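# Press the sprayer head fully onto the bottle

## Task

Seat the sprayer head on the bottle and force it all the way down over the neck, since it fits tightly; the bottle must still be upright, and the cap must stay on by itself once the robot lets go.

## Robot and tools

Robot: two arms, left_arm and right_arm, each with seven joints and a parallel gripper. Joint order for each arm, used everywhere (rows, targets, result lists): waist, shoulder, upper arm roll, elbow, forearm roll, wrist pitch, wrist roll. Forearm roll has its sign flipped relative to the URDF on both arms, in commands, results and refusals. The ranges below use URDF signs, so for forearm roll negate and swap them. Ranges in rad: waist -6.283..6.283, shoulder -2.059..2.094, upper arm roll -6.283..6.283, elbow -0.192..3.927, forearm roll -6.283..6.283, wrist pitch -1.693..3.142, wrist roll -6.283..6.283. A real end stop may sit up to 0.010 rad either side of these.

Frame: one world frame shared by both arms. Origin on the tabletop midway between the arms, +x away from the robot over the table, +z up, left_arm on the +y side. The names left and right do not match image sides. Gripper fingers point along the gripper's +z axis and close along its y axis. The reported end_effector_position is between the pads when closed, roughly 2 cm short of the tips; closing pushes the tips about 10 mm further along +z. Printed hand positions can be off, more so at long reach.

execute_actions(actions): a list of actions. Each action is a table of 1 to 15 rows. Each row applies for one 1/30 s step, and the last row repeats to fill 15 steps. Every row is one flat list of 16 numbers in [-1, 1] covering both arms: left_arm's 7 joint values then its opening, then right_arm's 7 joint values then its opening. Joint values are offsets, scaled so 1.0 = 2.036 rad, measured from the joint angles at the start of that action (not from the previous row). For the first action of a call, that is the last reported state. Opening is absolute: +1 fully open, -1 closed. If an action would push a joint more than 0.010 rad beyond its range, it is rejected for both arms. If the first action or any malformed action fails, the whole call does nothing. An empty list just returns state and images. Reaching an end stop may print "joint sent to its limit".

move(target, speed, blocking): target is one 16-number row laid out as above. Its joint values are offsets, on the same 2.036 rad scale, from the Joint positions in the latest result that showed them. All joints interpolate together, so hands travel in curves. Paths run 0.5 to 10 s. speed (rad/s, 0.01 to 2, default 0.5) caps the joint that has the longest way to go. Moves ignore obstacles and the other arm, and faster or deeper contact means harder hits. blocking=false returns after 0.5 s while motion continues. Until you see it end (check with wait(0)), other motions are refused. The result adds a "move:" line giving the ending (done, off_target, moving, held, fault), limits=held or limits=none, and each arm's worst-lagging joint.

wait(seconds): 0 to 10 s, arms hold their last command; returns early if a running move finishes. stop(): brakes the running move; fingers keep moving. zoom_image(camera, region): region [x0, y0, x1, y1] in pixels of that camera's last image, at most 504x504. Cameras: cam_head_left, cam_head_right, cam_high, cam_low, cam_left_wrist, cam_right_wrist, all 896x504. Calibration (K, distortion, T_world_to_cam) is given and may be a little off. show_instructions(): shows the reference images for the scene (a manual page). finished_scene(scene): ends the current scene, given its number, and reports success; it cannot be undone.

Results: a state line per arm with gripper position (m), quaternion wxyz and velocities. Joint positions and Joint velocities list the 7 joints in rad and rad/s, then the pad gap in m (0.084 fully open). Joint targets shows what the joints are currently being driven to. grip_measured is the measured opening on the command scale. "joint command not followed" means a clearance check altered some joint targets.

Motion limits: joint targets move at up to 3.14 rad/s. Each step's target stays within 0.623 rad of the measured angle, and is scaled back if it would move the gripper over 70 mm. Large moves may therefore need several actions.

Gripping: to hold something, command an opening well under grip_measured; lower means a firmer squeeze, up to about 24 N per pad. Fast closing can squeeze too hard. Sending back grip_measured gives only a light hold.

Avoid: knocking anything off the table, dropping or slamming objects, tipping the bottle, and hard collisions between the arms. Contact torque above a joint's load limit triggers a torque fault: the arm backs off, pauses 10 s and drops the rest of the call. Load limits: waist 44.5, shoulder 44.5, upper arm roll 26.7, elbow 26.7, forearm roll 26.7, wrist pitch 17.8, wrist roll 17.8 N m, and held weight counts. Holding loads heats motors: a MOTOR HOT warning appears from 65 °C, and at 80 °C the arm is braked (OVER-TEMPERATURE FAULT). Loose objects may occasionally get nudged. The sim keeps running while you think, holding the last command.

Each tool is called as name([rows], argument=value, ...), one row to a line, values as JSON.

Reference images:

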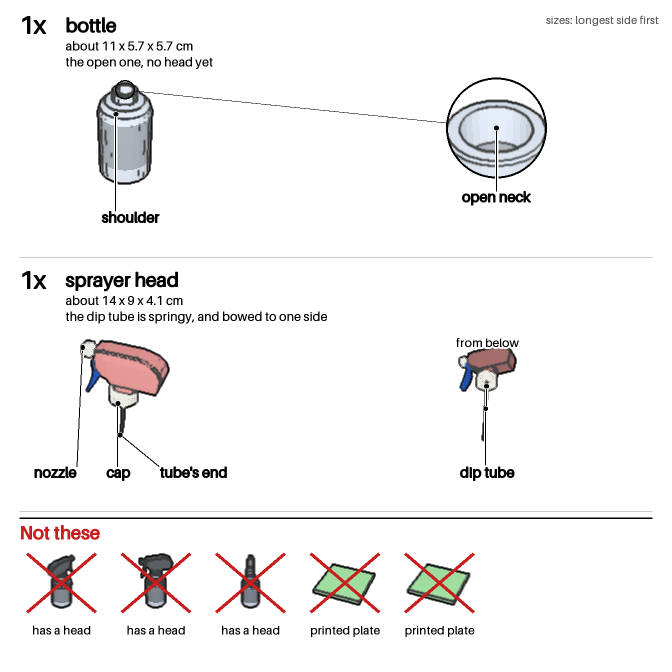

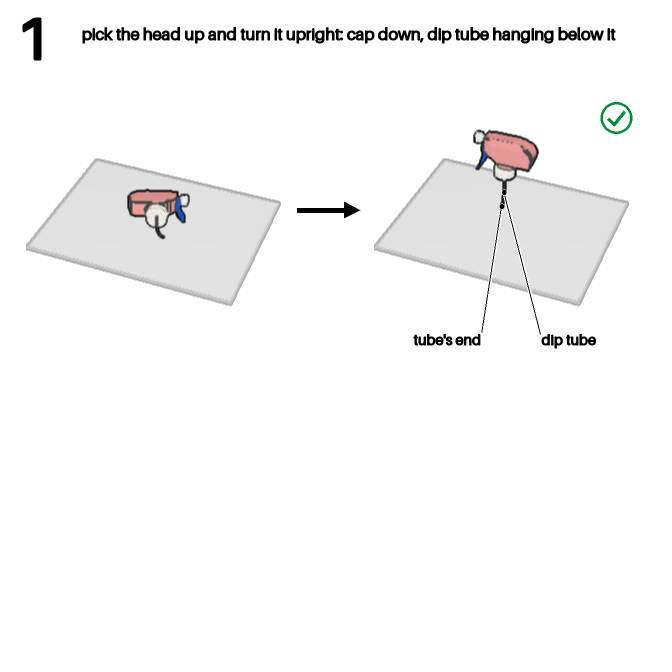

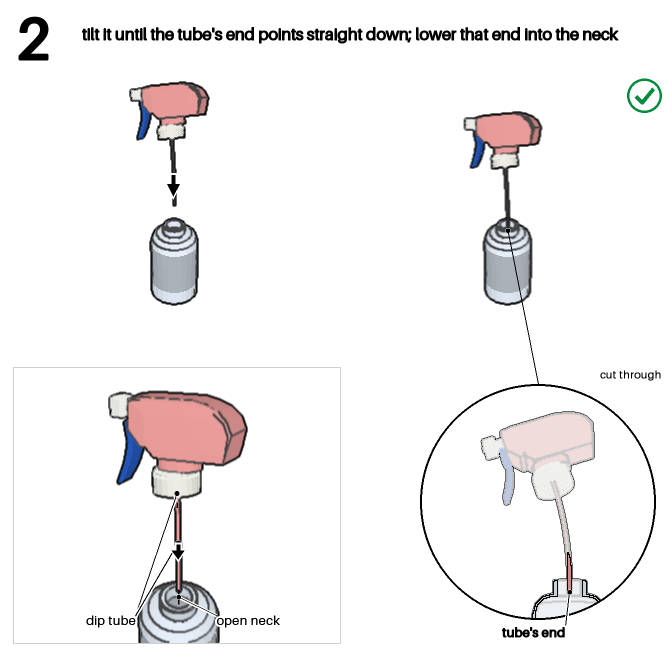

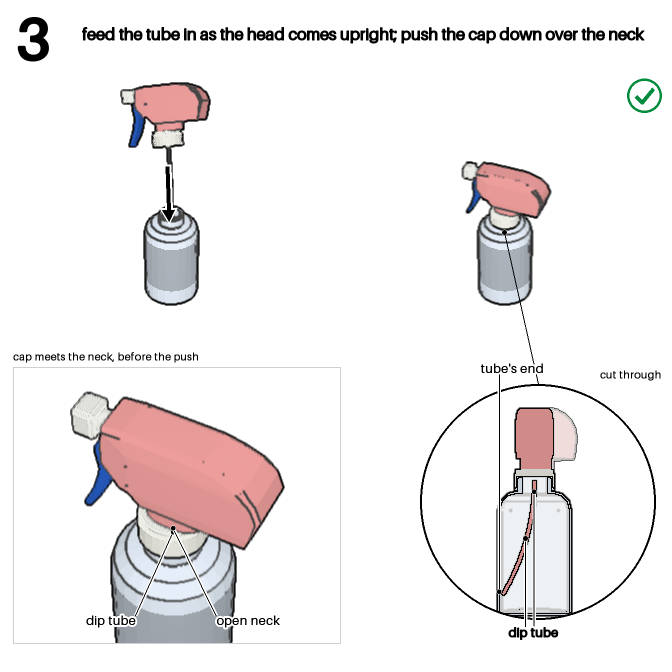

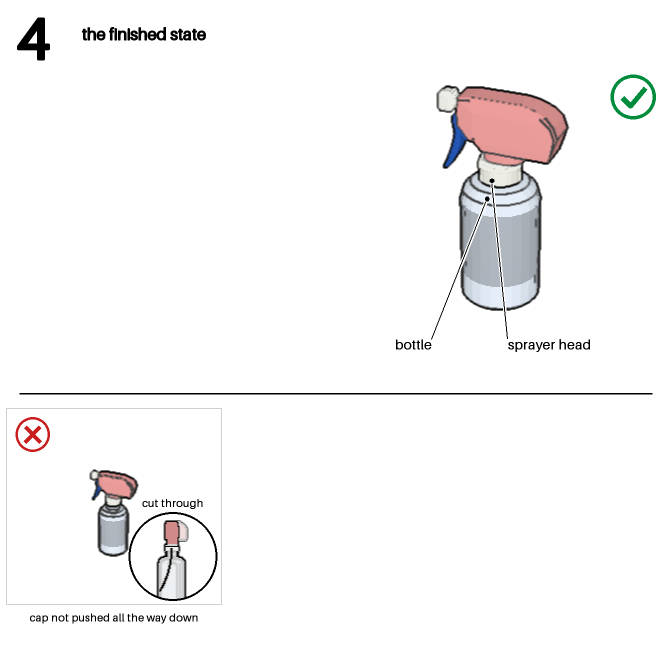

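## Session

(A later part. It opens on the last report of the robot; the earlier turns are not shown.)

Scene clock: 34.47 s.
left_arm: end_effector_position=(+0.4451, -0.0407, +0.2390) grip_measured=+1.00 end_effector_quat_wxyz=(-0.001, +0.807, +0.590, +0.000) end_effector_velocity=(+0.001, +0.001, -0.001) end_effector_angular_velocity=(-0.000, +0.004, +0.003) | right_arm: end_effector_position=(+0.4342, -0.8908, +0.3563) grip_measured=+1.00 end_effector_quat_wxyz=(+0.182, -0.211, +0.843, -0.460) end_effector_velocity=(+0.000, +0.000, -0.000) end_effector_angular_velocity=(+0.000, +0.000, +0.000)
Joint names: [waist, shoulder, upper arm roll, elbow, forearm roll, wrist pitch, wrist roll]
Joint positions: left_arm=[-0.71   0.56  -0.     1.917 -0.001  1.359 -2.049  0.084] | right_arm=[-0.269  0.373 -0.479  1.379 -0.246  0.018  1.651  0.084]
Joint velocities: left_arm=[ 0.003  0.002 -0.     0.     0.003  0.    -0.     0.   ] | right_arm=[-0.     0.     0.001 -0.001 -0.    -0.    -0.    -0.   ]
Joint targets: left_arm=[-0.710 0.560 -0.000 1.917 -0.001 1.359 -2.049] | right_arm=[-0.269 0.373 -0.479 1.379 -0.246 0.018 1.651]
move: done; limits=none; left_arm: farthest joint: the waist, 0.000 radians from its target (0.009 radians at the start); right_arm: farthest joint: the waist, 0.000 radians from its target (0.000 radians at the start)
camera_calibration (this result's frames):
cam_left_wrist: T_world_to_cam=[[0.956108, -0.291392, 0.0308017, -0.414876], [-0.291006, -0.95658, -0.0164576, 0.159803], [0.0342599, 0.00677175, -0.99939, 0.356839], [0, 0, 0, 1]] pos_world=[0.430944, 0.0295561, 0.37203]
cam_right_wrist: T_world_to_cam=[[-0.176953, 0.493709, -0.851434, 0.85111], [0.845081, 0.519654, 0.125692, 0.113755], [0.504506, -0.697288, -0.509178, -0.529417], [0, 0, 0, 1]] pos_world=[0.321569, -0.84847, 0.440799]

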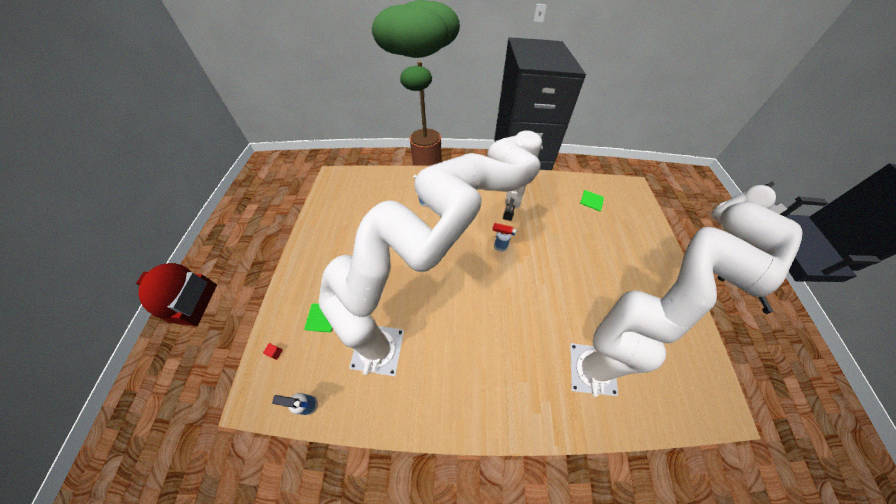

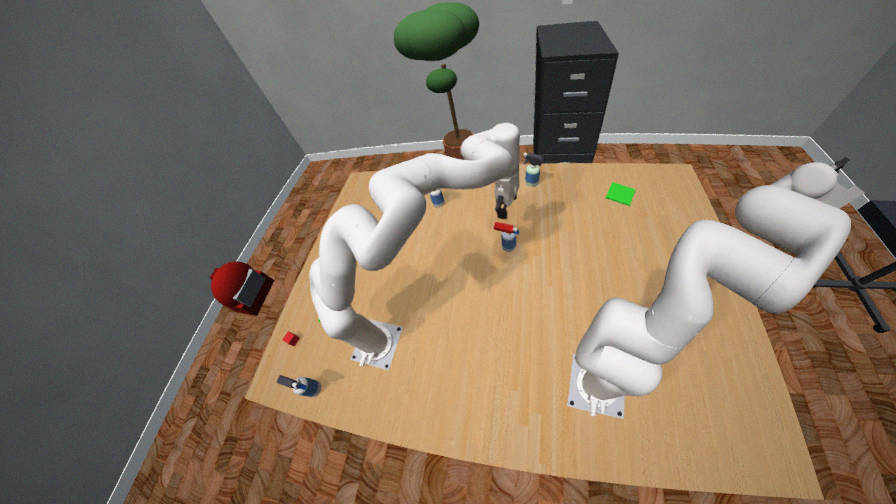

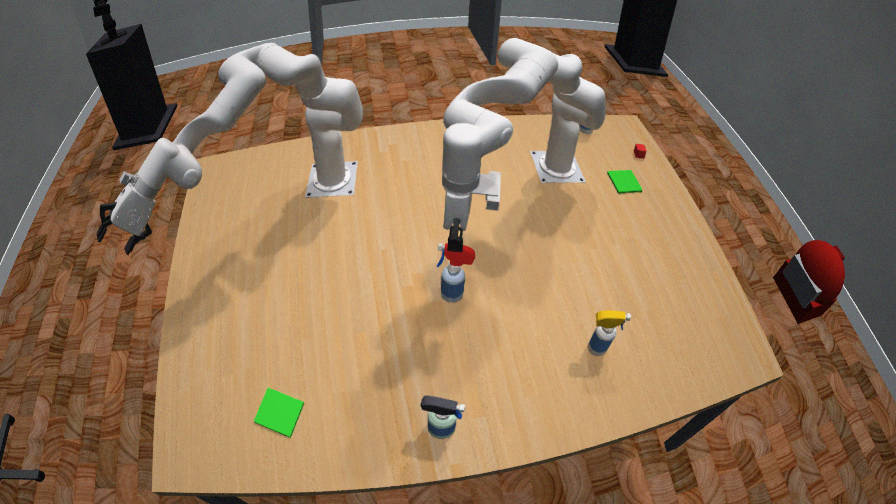

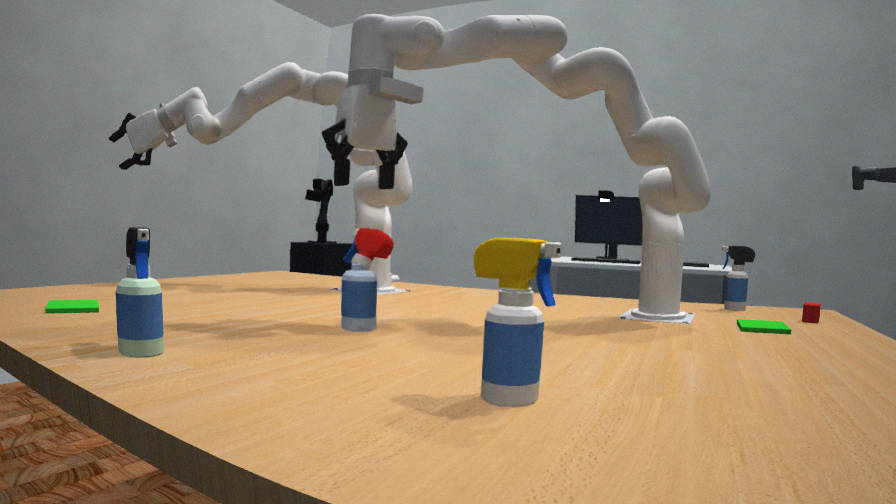

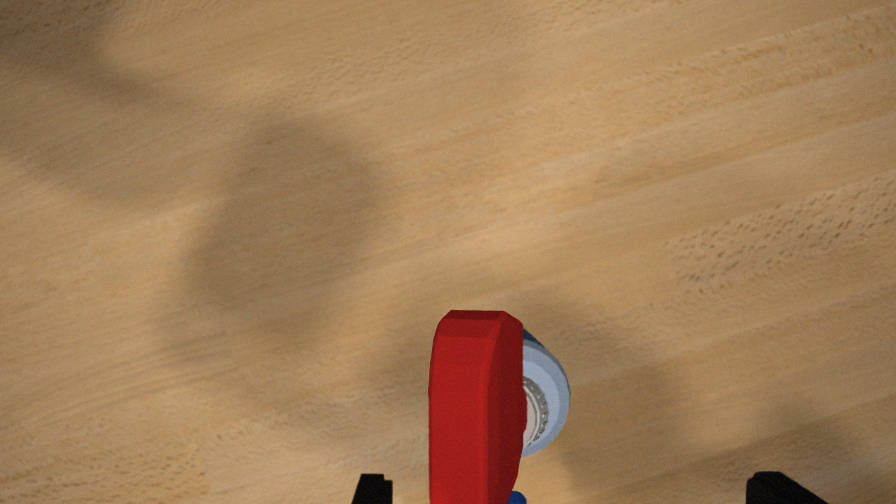

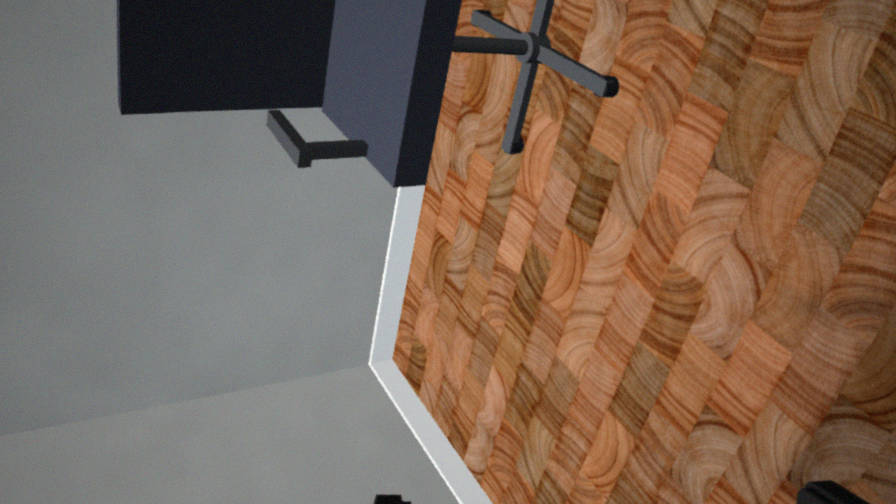

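move(target=[0,0.0201,0,-0.0963,0,-0.1174,0,1,0,0,0,0,0,0,0,1], speed=0.2)

execute_actions([
  [[0,0,0,0,0,0,0,0.4,0,0,0,0,0,0,0,1]],
  [[0,0,0,0,0,0,0,-0.1,0,0,0,0,0,0,0,1]],
  [[0,0,0,0,0,0,0,-0.7,0,0,0,0,0,0,0,1]],
])

zoom_image(camera="cam_low", region=[320,210,420,290])

Scene clock: 36.57 s.
left_arm: end_effector_position=(+0.4453, -0.0410, +0.1485) grip_measured=+1.00 end_effector_quat_wxyz=(+0.000, +0.808, +0.590, +0.001) end_effector_velocity=(-0.000, +0.001, -0.002) end_effector_angular_velocity=(+0.002, +0.003, +0.001) | right_arm: end_effector_position=(+0.4342, -0.8908, +0.3563) grip_measured=+1.00 end_effector_quat_wxyz=(+0.182, -0.211, +0.843, -0.460) end_effector_velocity=(-0.000, -0.000, +0.000) end_effector_angular_velocity=(-0.000, -0.000, -0.001)
Joint names: [waist, shoulder, upper arm roll, elbow, forearm roll, wrist pitch, wrist roll]
Joint positions: left_arm=[-0.71   0.6   -0.     1.721 -0.001  1.12  -2.049  0.084] | right_arm=[-0.269  0.373 -0.479  1.379 -0.246  0.018  1.651  0.084]
Joint velocities: left_arm=[ 0.001  0.002 -0.    -0.003  0.    -0.001  0.     0.   ] | right_arm=[ 0.    -0.    -0.001 -0.    -0.    -0.     0.     0.   ]
Joint targets: left_arm=[-0.710 0.601 -0.000 1.721 -0.001 1.120 -2.049] | right_arm=[-0.269 0.373 -0.479 1.379 -0.246 0.018 1.651]
move: done; limits=none; left_arm: farthest joint: the waist, 0.000 radians from its target (0.000 radians at the start); right_arm: farthest joint: the waist, 0.000 radians from its target (0.000 radians at the start)
camera_calibration (this result's frames):
cam_left_wrist: T_world_to_cam=[[0.955975, -0.291597, 0.0329112, -0.412672], [-0.291242, -0.956528, -0.0152133, 0.158004], [0.0359167, 0.00495835, -0.999342, 0.265607], [0, 0, 0, 1]] pos_world=[0.430982, 0.0294843, 0.281418]
cam_right_wrist: T_world_to_cam=[[-0.176953, 0.493709, -0.851434, 0.851111], [0.845081, 0.519654, 0.125692, 0.113755], [0.504506, -0.697288, -0.509178, -0.529417], [0, 0, 0, 1]] pos_world=[0.321569, -0.84847, 0.440799]

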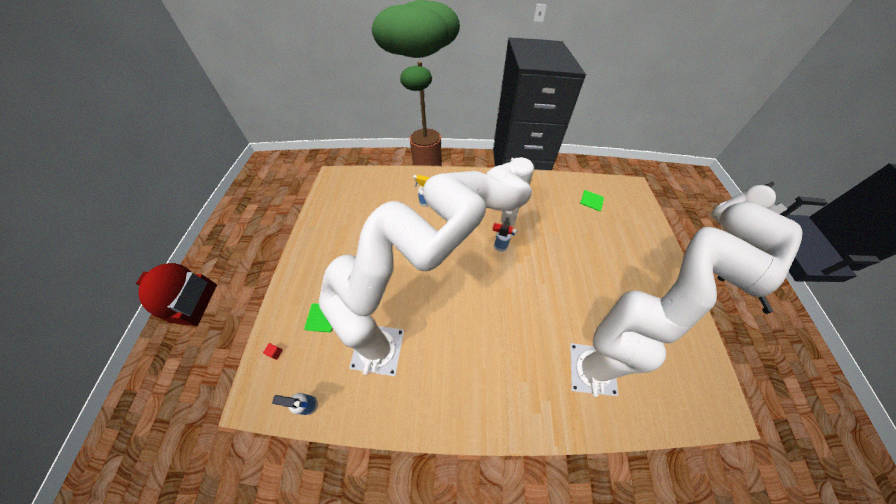

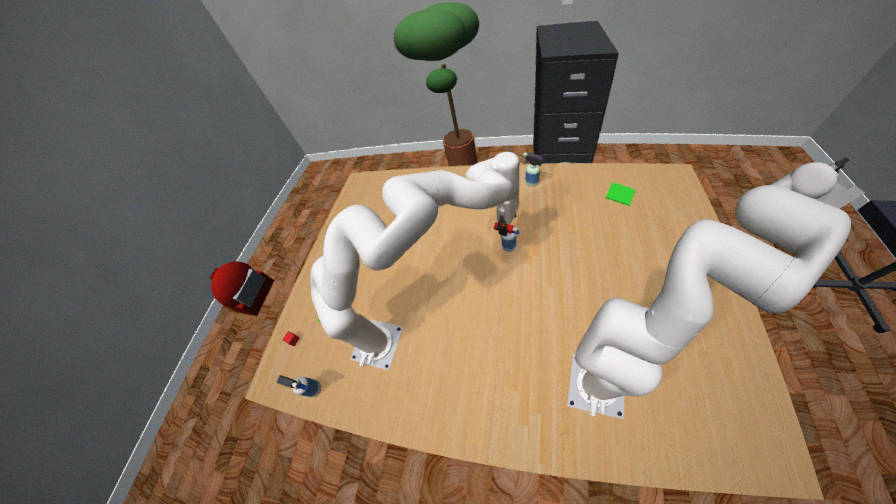

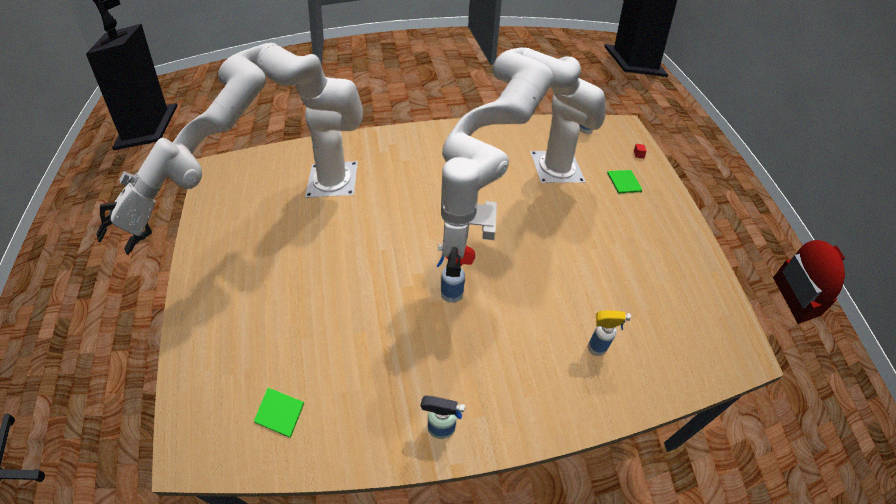

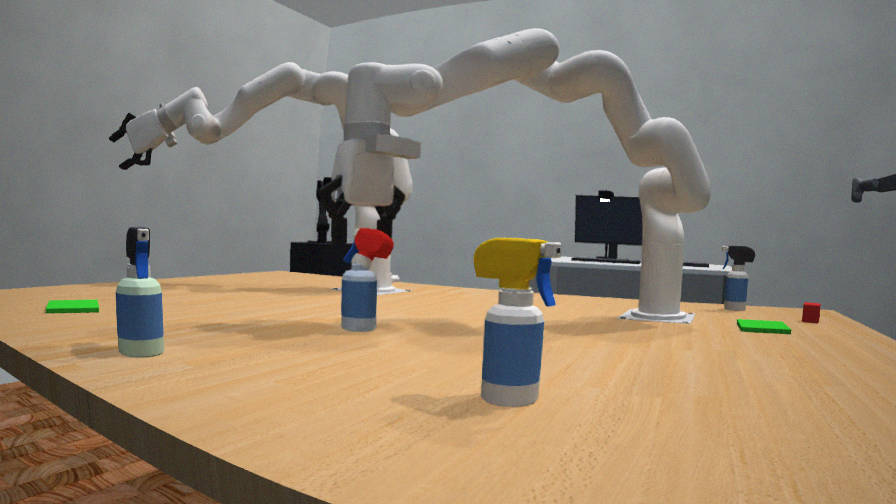

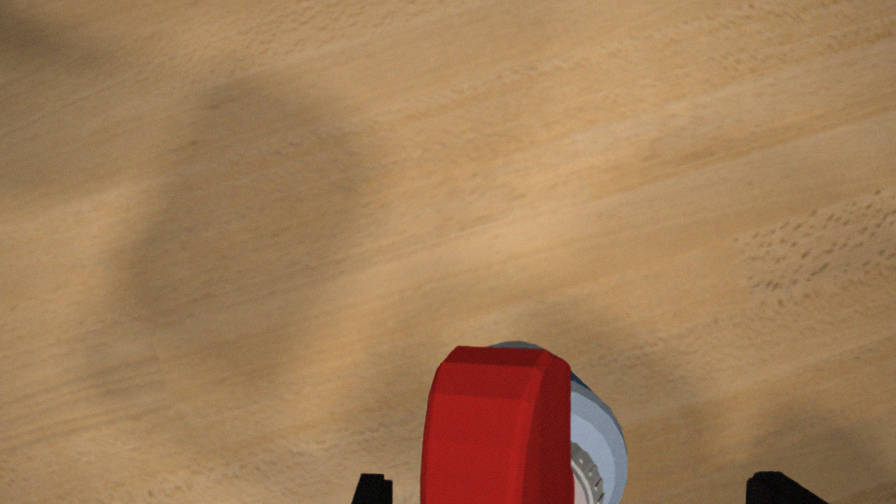

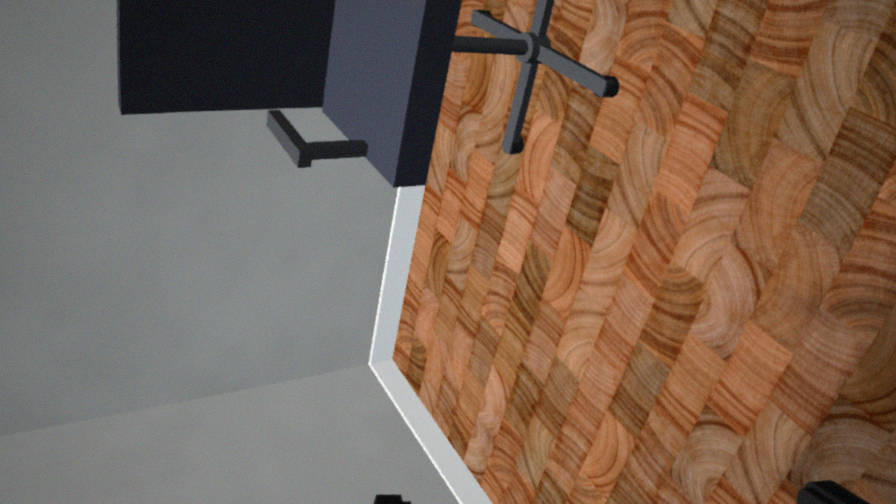

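Scene clock: 38.07 s.
left_arm: end_effector_position=(+0.4453, -0.0410, +0.1485) grip_measured=-0.44 end_effector_quat_wxyz=(+0.000, +0.808, +0.590, +0.001) end_effector_velocity=(+0.000, -0.000, +0.001) end_effector_angular_velocity=(-0.002, -0.002, +0.000) | right_arm: end_effector_position=(+0.4342, -0.8908, +0.3563) grip_measured=+1.00 end_effector_quat_wxyz=(+0.182, -0.211, +0.843, -0.460) end_effector_velocity=(+0.001, +0.001, -0.000) end_effector_angular_velocity=(+0.000, -0.001, +0.002)
Joint names: [waist, shoulder, upper arm roll, elbow, forearm roll, wrist pitch, wrist roll]
Joint positions: left_arm=[-0.71   0.6   -0.     1.721 -0.001  1.12  -2.049  0.025] | right_arm=[-0.269  0.373 -0.479  1.379 -0.246  0.018  1.651  0.084]
Joint velocities: left_arm=[ 0.    -0.001  0.     0.     0.    -0.001  0.    -0.   ] | right_arm=[-0.    -0.     0.002 -0.     0.    -0.001  0.    -0.   ]
Joint targets: left_arm=[-0.710 0.600 -0.000 1.721 -0.001 1.120 -2.049] | right_arm=[-0.269 0.373 -0.479 1.379 -0.246 0.018 1.651]
camera_calibration (this result's frames):
cam_left_wrist: T_world_to_cam=[[0.955971, -0.291618, 0.0328343, -0.412634], [-0.291263, -0.956522, -0.0152395, 0.158012], [0.0358508, 0.00500509, -0.999345, 0.265607], [0, 0, 0, 1]] pos_world=[0.430967, 0.0294811, 0.28139]
cam_right_wrist: T_world_to_cam=[[-0.176953, 0.493709, -0.851434, 0.85111], [0.845081, 0.519654, 0.125692, 0.113755], [0.504506, -0.697289, -0.509178, -0.529417], [0, 0, 0, 1]] pos_world=[0.321569, -0.84847, 0.440799]

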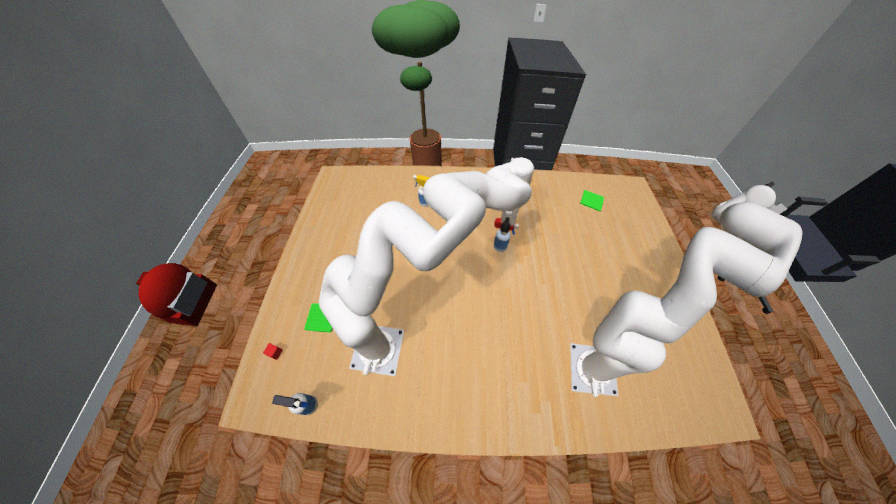

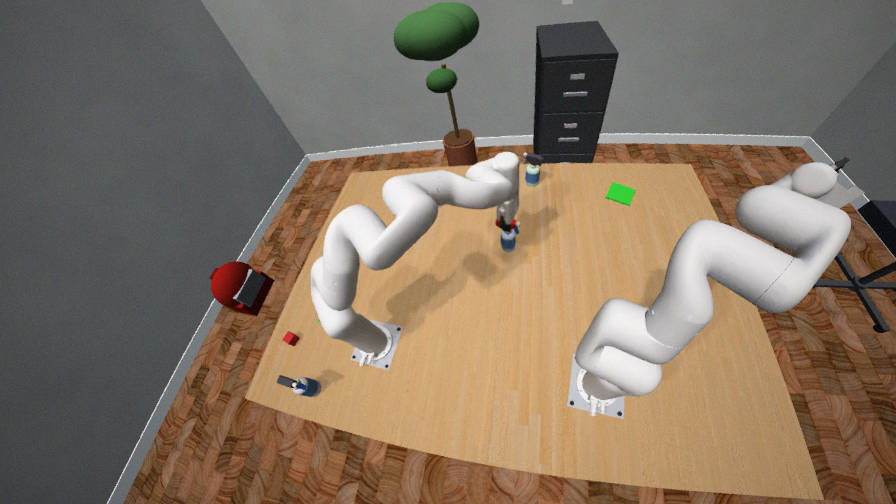

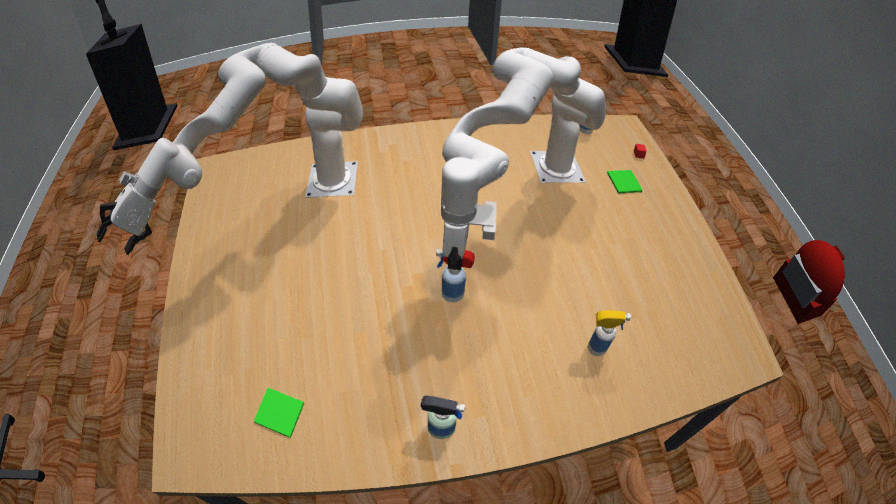

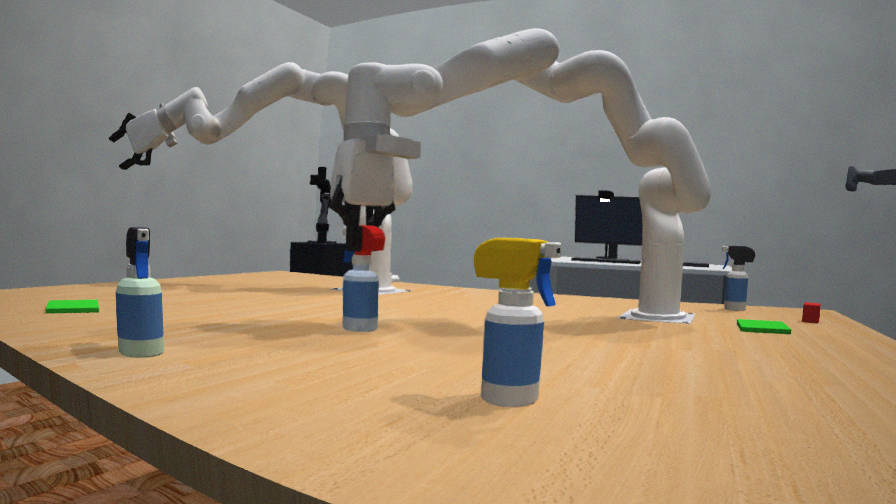

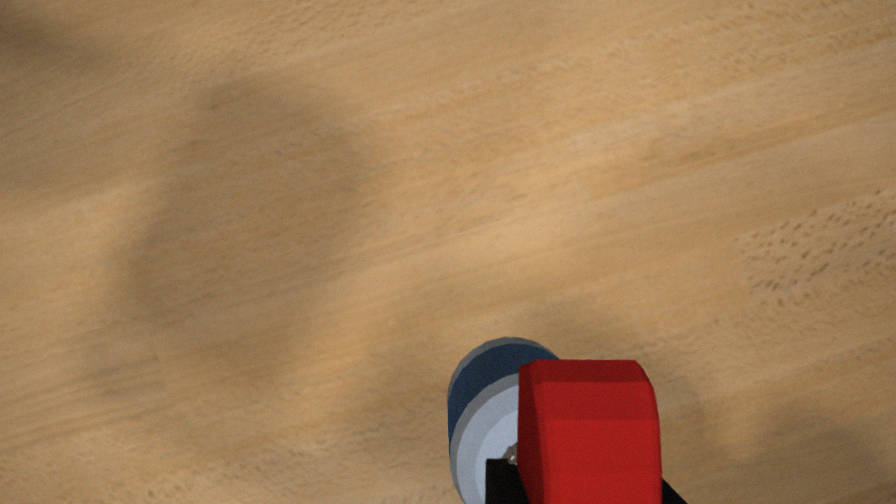

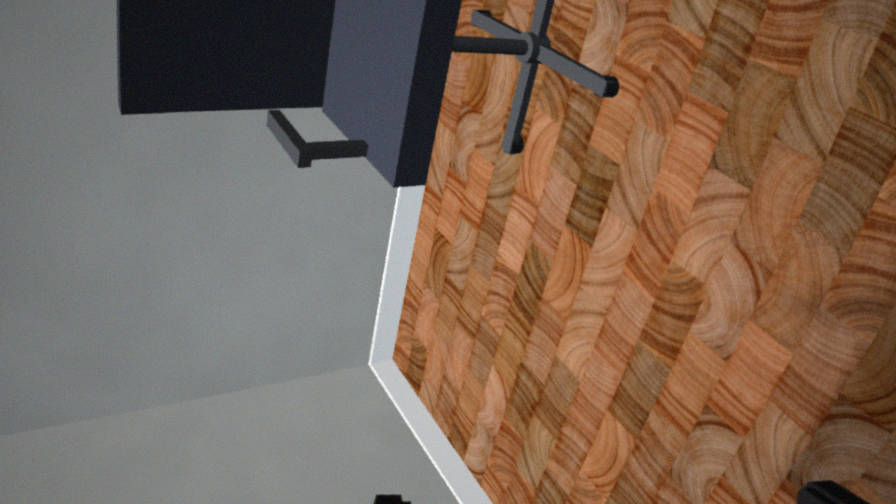

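Region (320, 210, 420, 290) of cam_low's 896x504 image, scaled by 5.040, with more detail than that image has; it fills the top 403 rows of this view, and the rest is white.

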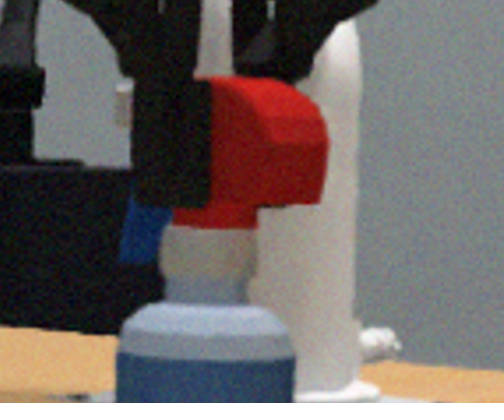

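Straight. Push 13 mm.

move(target=[0,0.006,0,-0.0092,0,-0.0152,0,-1,0,0,0,0,0,0,0,1], speed=0.02)

zoom_image(camera="cam_low", region=[320,210,420,290])

Scene clock: 40.30 s.
left_arm: end_effector_position=(+0.4461, -0.0414, +0.1365) grip_measured=-0.44 end_effector_quat_wxyz=(+0.002, +0.807, +0.590, +0.001) end_effector_velocity=(-0.000, +0.001, -0.002) end_effector_angular_velocity=(+0.002, +0.003, +0.000) | right_arm: end_effector_position=(+0.4342, -0.8908, +0.3563) grip_measured=+1.00 end_effector_quat_wxyz=(+0.182, -0.211, +0.843, -0.460) end_effector_velocity=(-0.001, -0.001, +0.000) end_effector_angular_velocity=(-0.001, -0.000, -0.001)
Joint names: [waist, shoulder, upper arm roll, elbow, forearm roll, wrist pitch, wrist roll]
Joint positions: left_arm=[-0.71   0.612  0.     1.704 -0.001  1.088 -2.049  0.025] | right_arm=[-0.269  0.373 -0.479  1.379 -0.246  0.018  1.651  0.084]
Joint velocities: left_arm=[ 0.001  0.002 -0.    -0.002  0.    -0.001  0.     0.   ] | right_arm=[ 0.     0.    -0.001  0.     0.    -0.     0.    -0.   ]
Joint targets: left_arm=[-0.710 0.613 -0.000 1.703 -0.001 1.089 -2.049] | right_arm=[-0.269 0.373 -0.479 1.379 -0.246 0.018 1.651]
move: done; limits=none; left_arm: farthest joint: the elbow, 0.002 radians from its target (0.019 radians at the start); right_arm: farthest joint: the waist, 0.000 radians from its target (0.000 radians at the start)
camera_calibration (this result's frames):
cam_left_wrist: T_world_to_cam=[[0.955967, -0.291265, 0.0359361, -0.413522], [-0.290949, -0.956638, -0.0138455, 0.157329], [0.0384106, 0.00278031, -0.999258, 0.252377], [0, 0, 0, 1]] pos_world=[0.431394, 0.0293606, 0.269229]
cam_right_wrist: T_world_to_cam=[[-0.176953, 0.493709, -0.851434, 0.85111], [0.845081, 0.519654, 0.125692, 0.113755], [0.504506, -0.697289, -0.509178, -0.529417], [0, 0, 0, 1]] pos_world=[0.321569, -0.84847, 0.440799]

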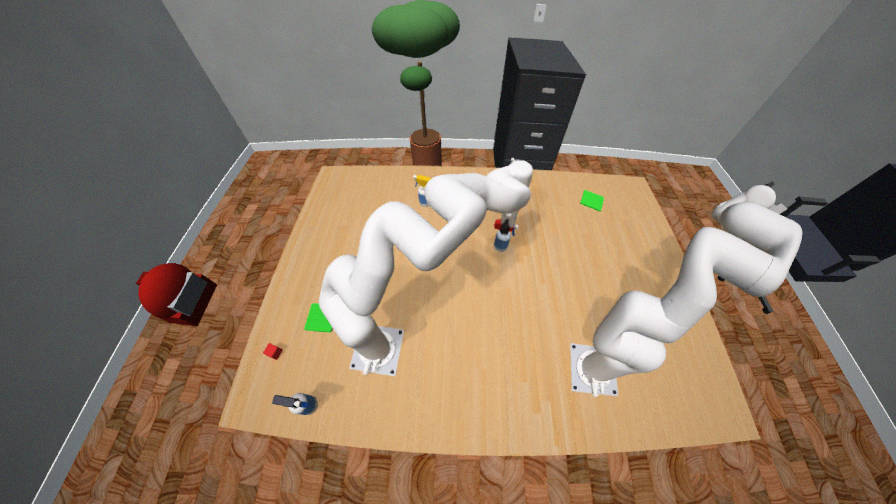

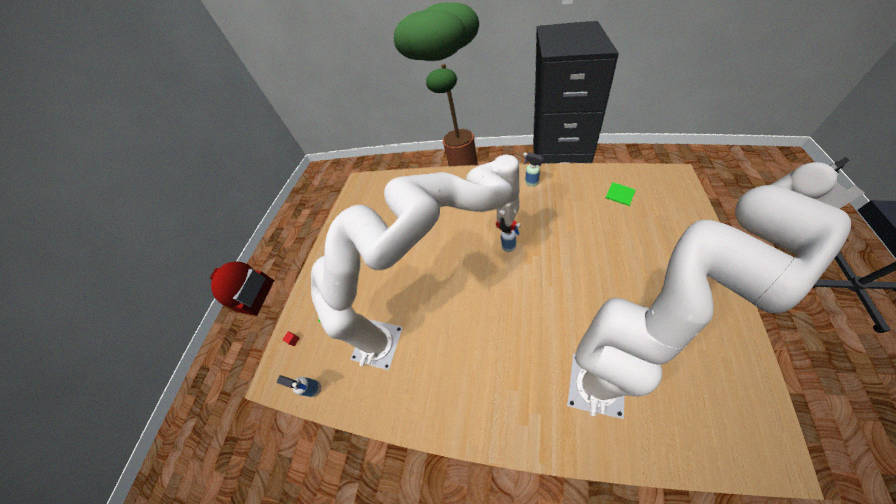

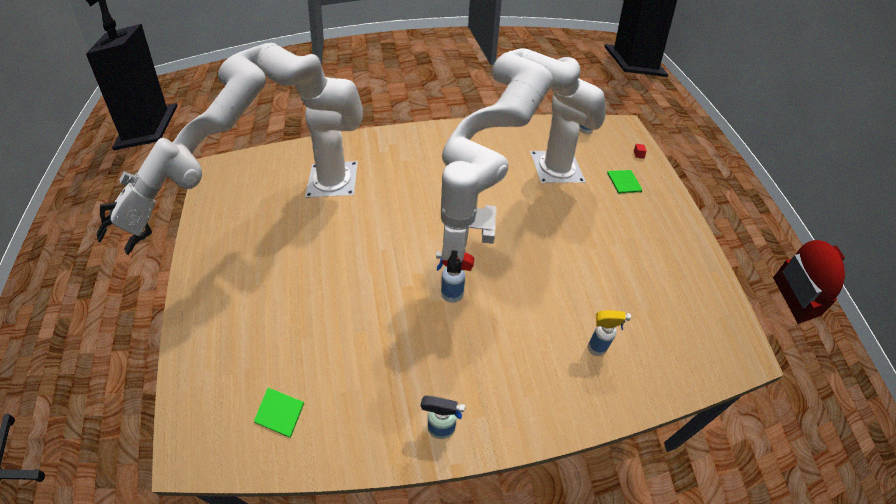

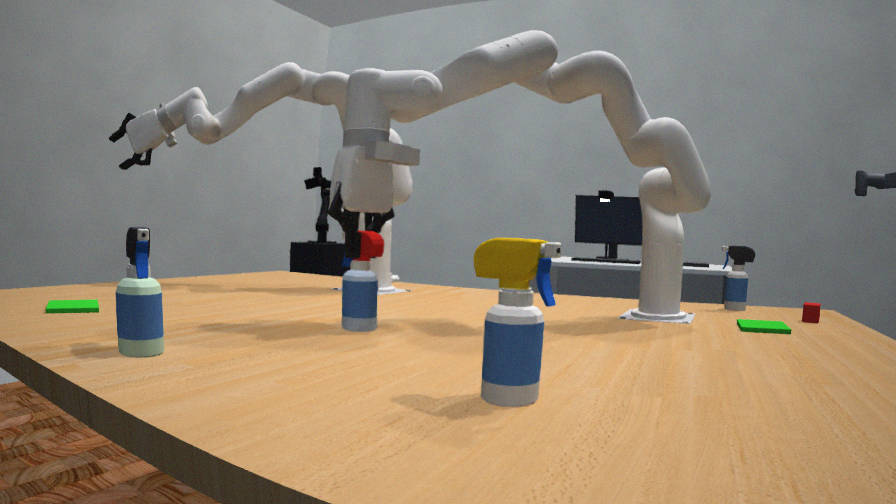

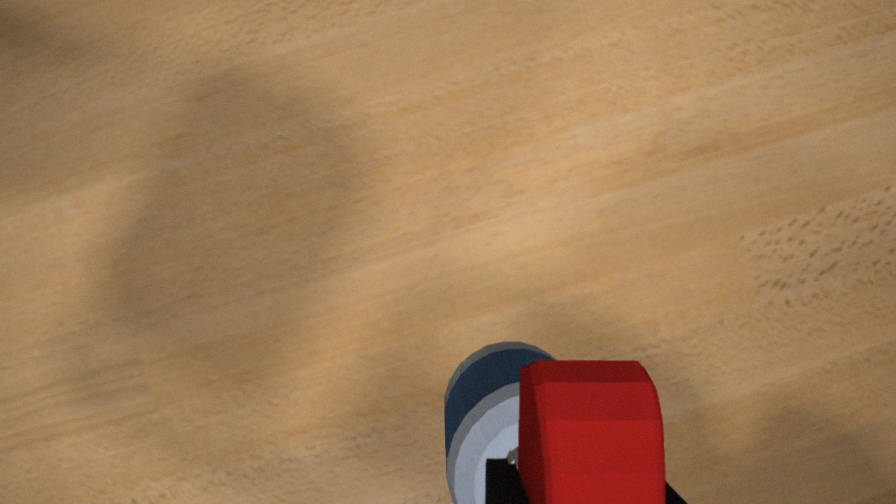

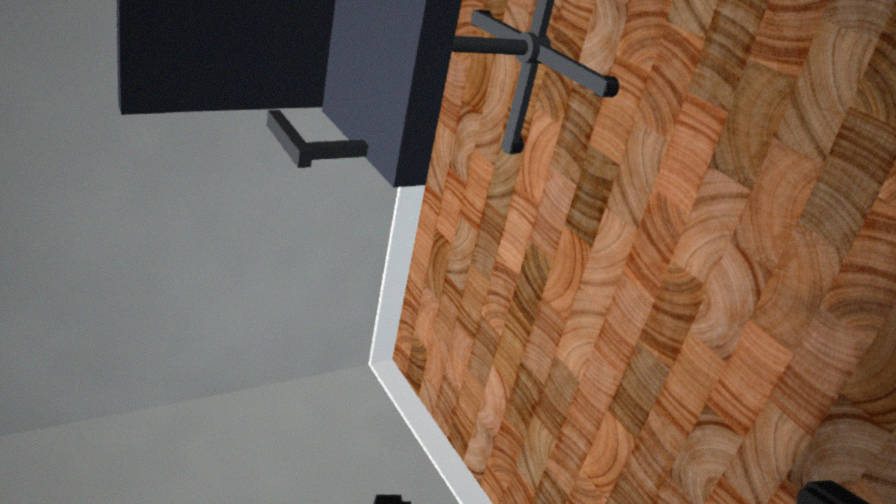

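Region (320, 210, 420, 290) of cam_low's 896x504 image, scaled by 5.040, with more detail than that image has; it fills the top 403 rows of this view, and the rest is white.

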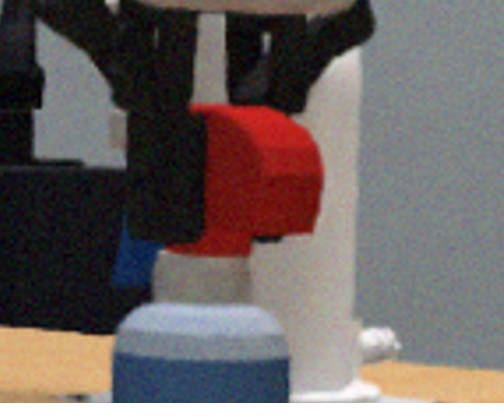

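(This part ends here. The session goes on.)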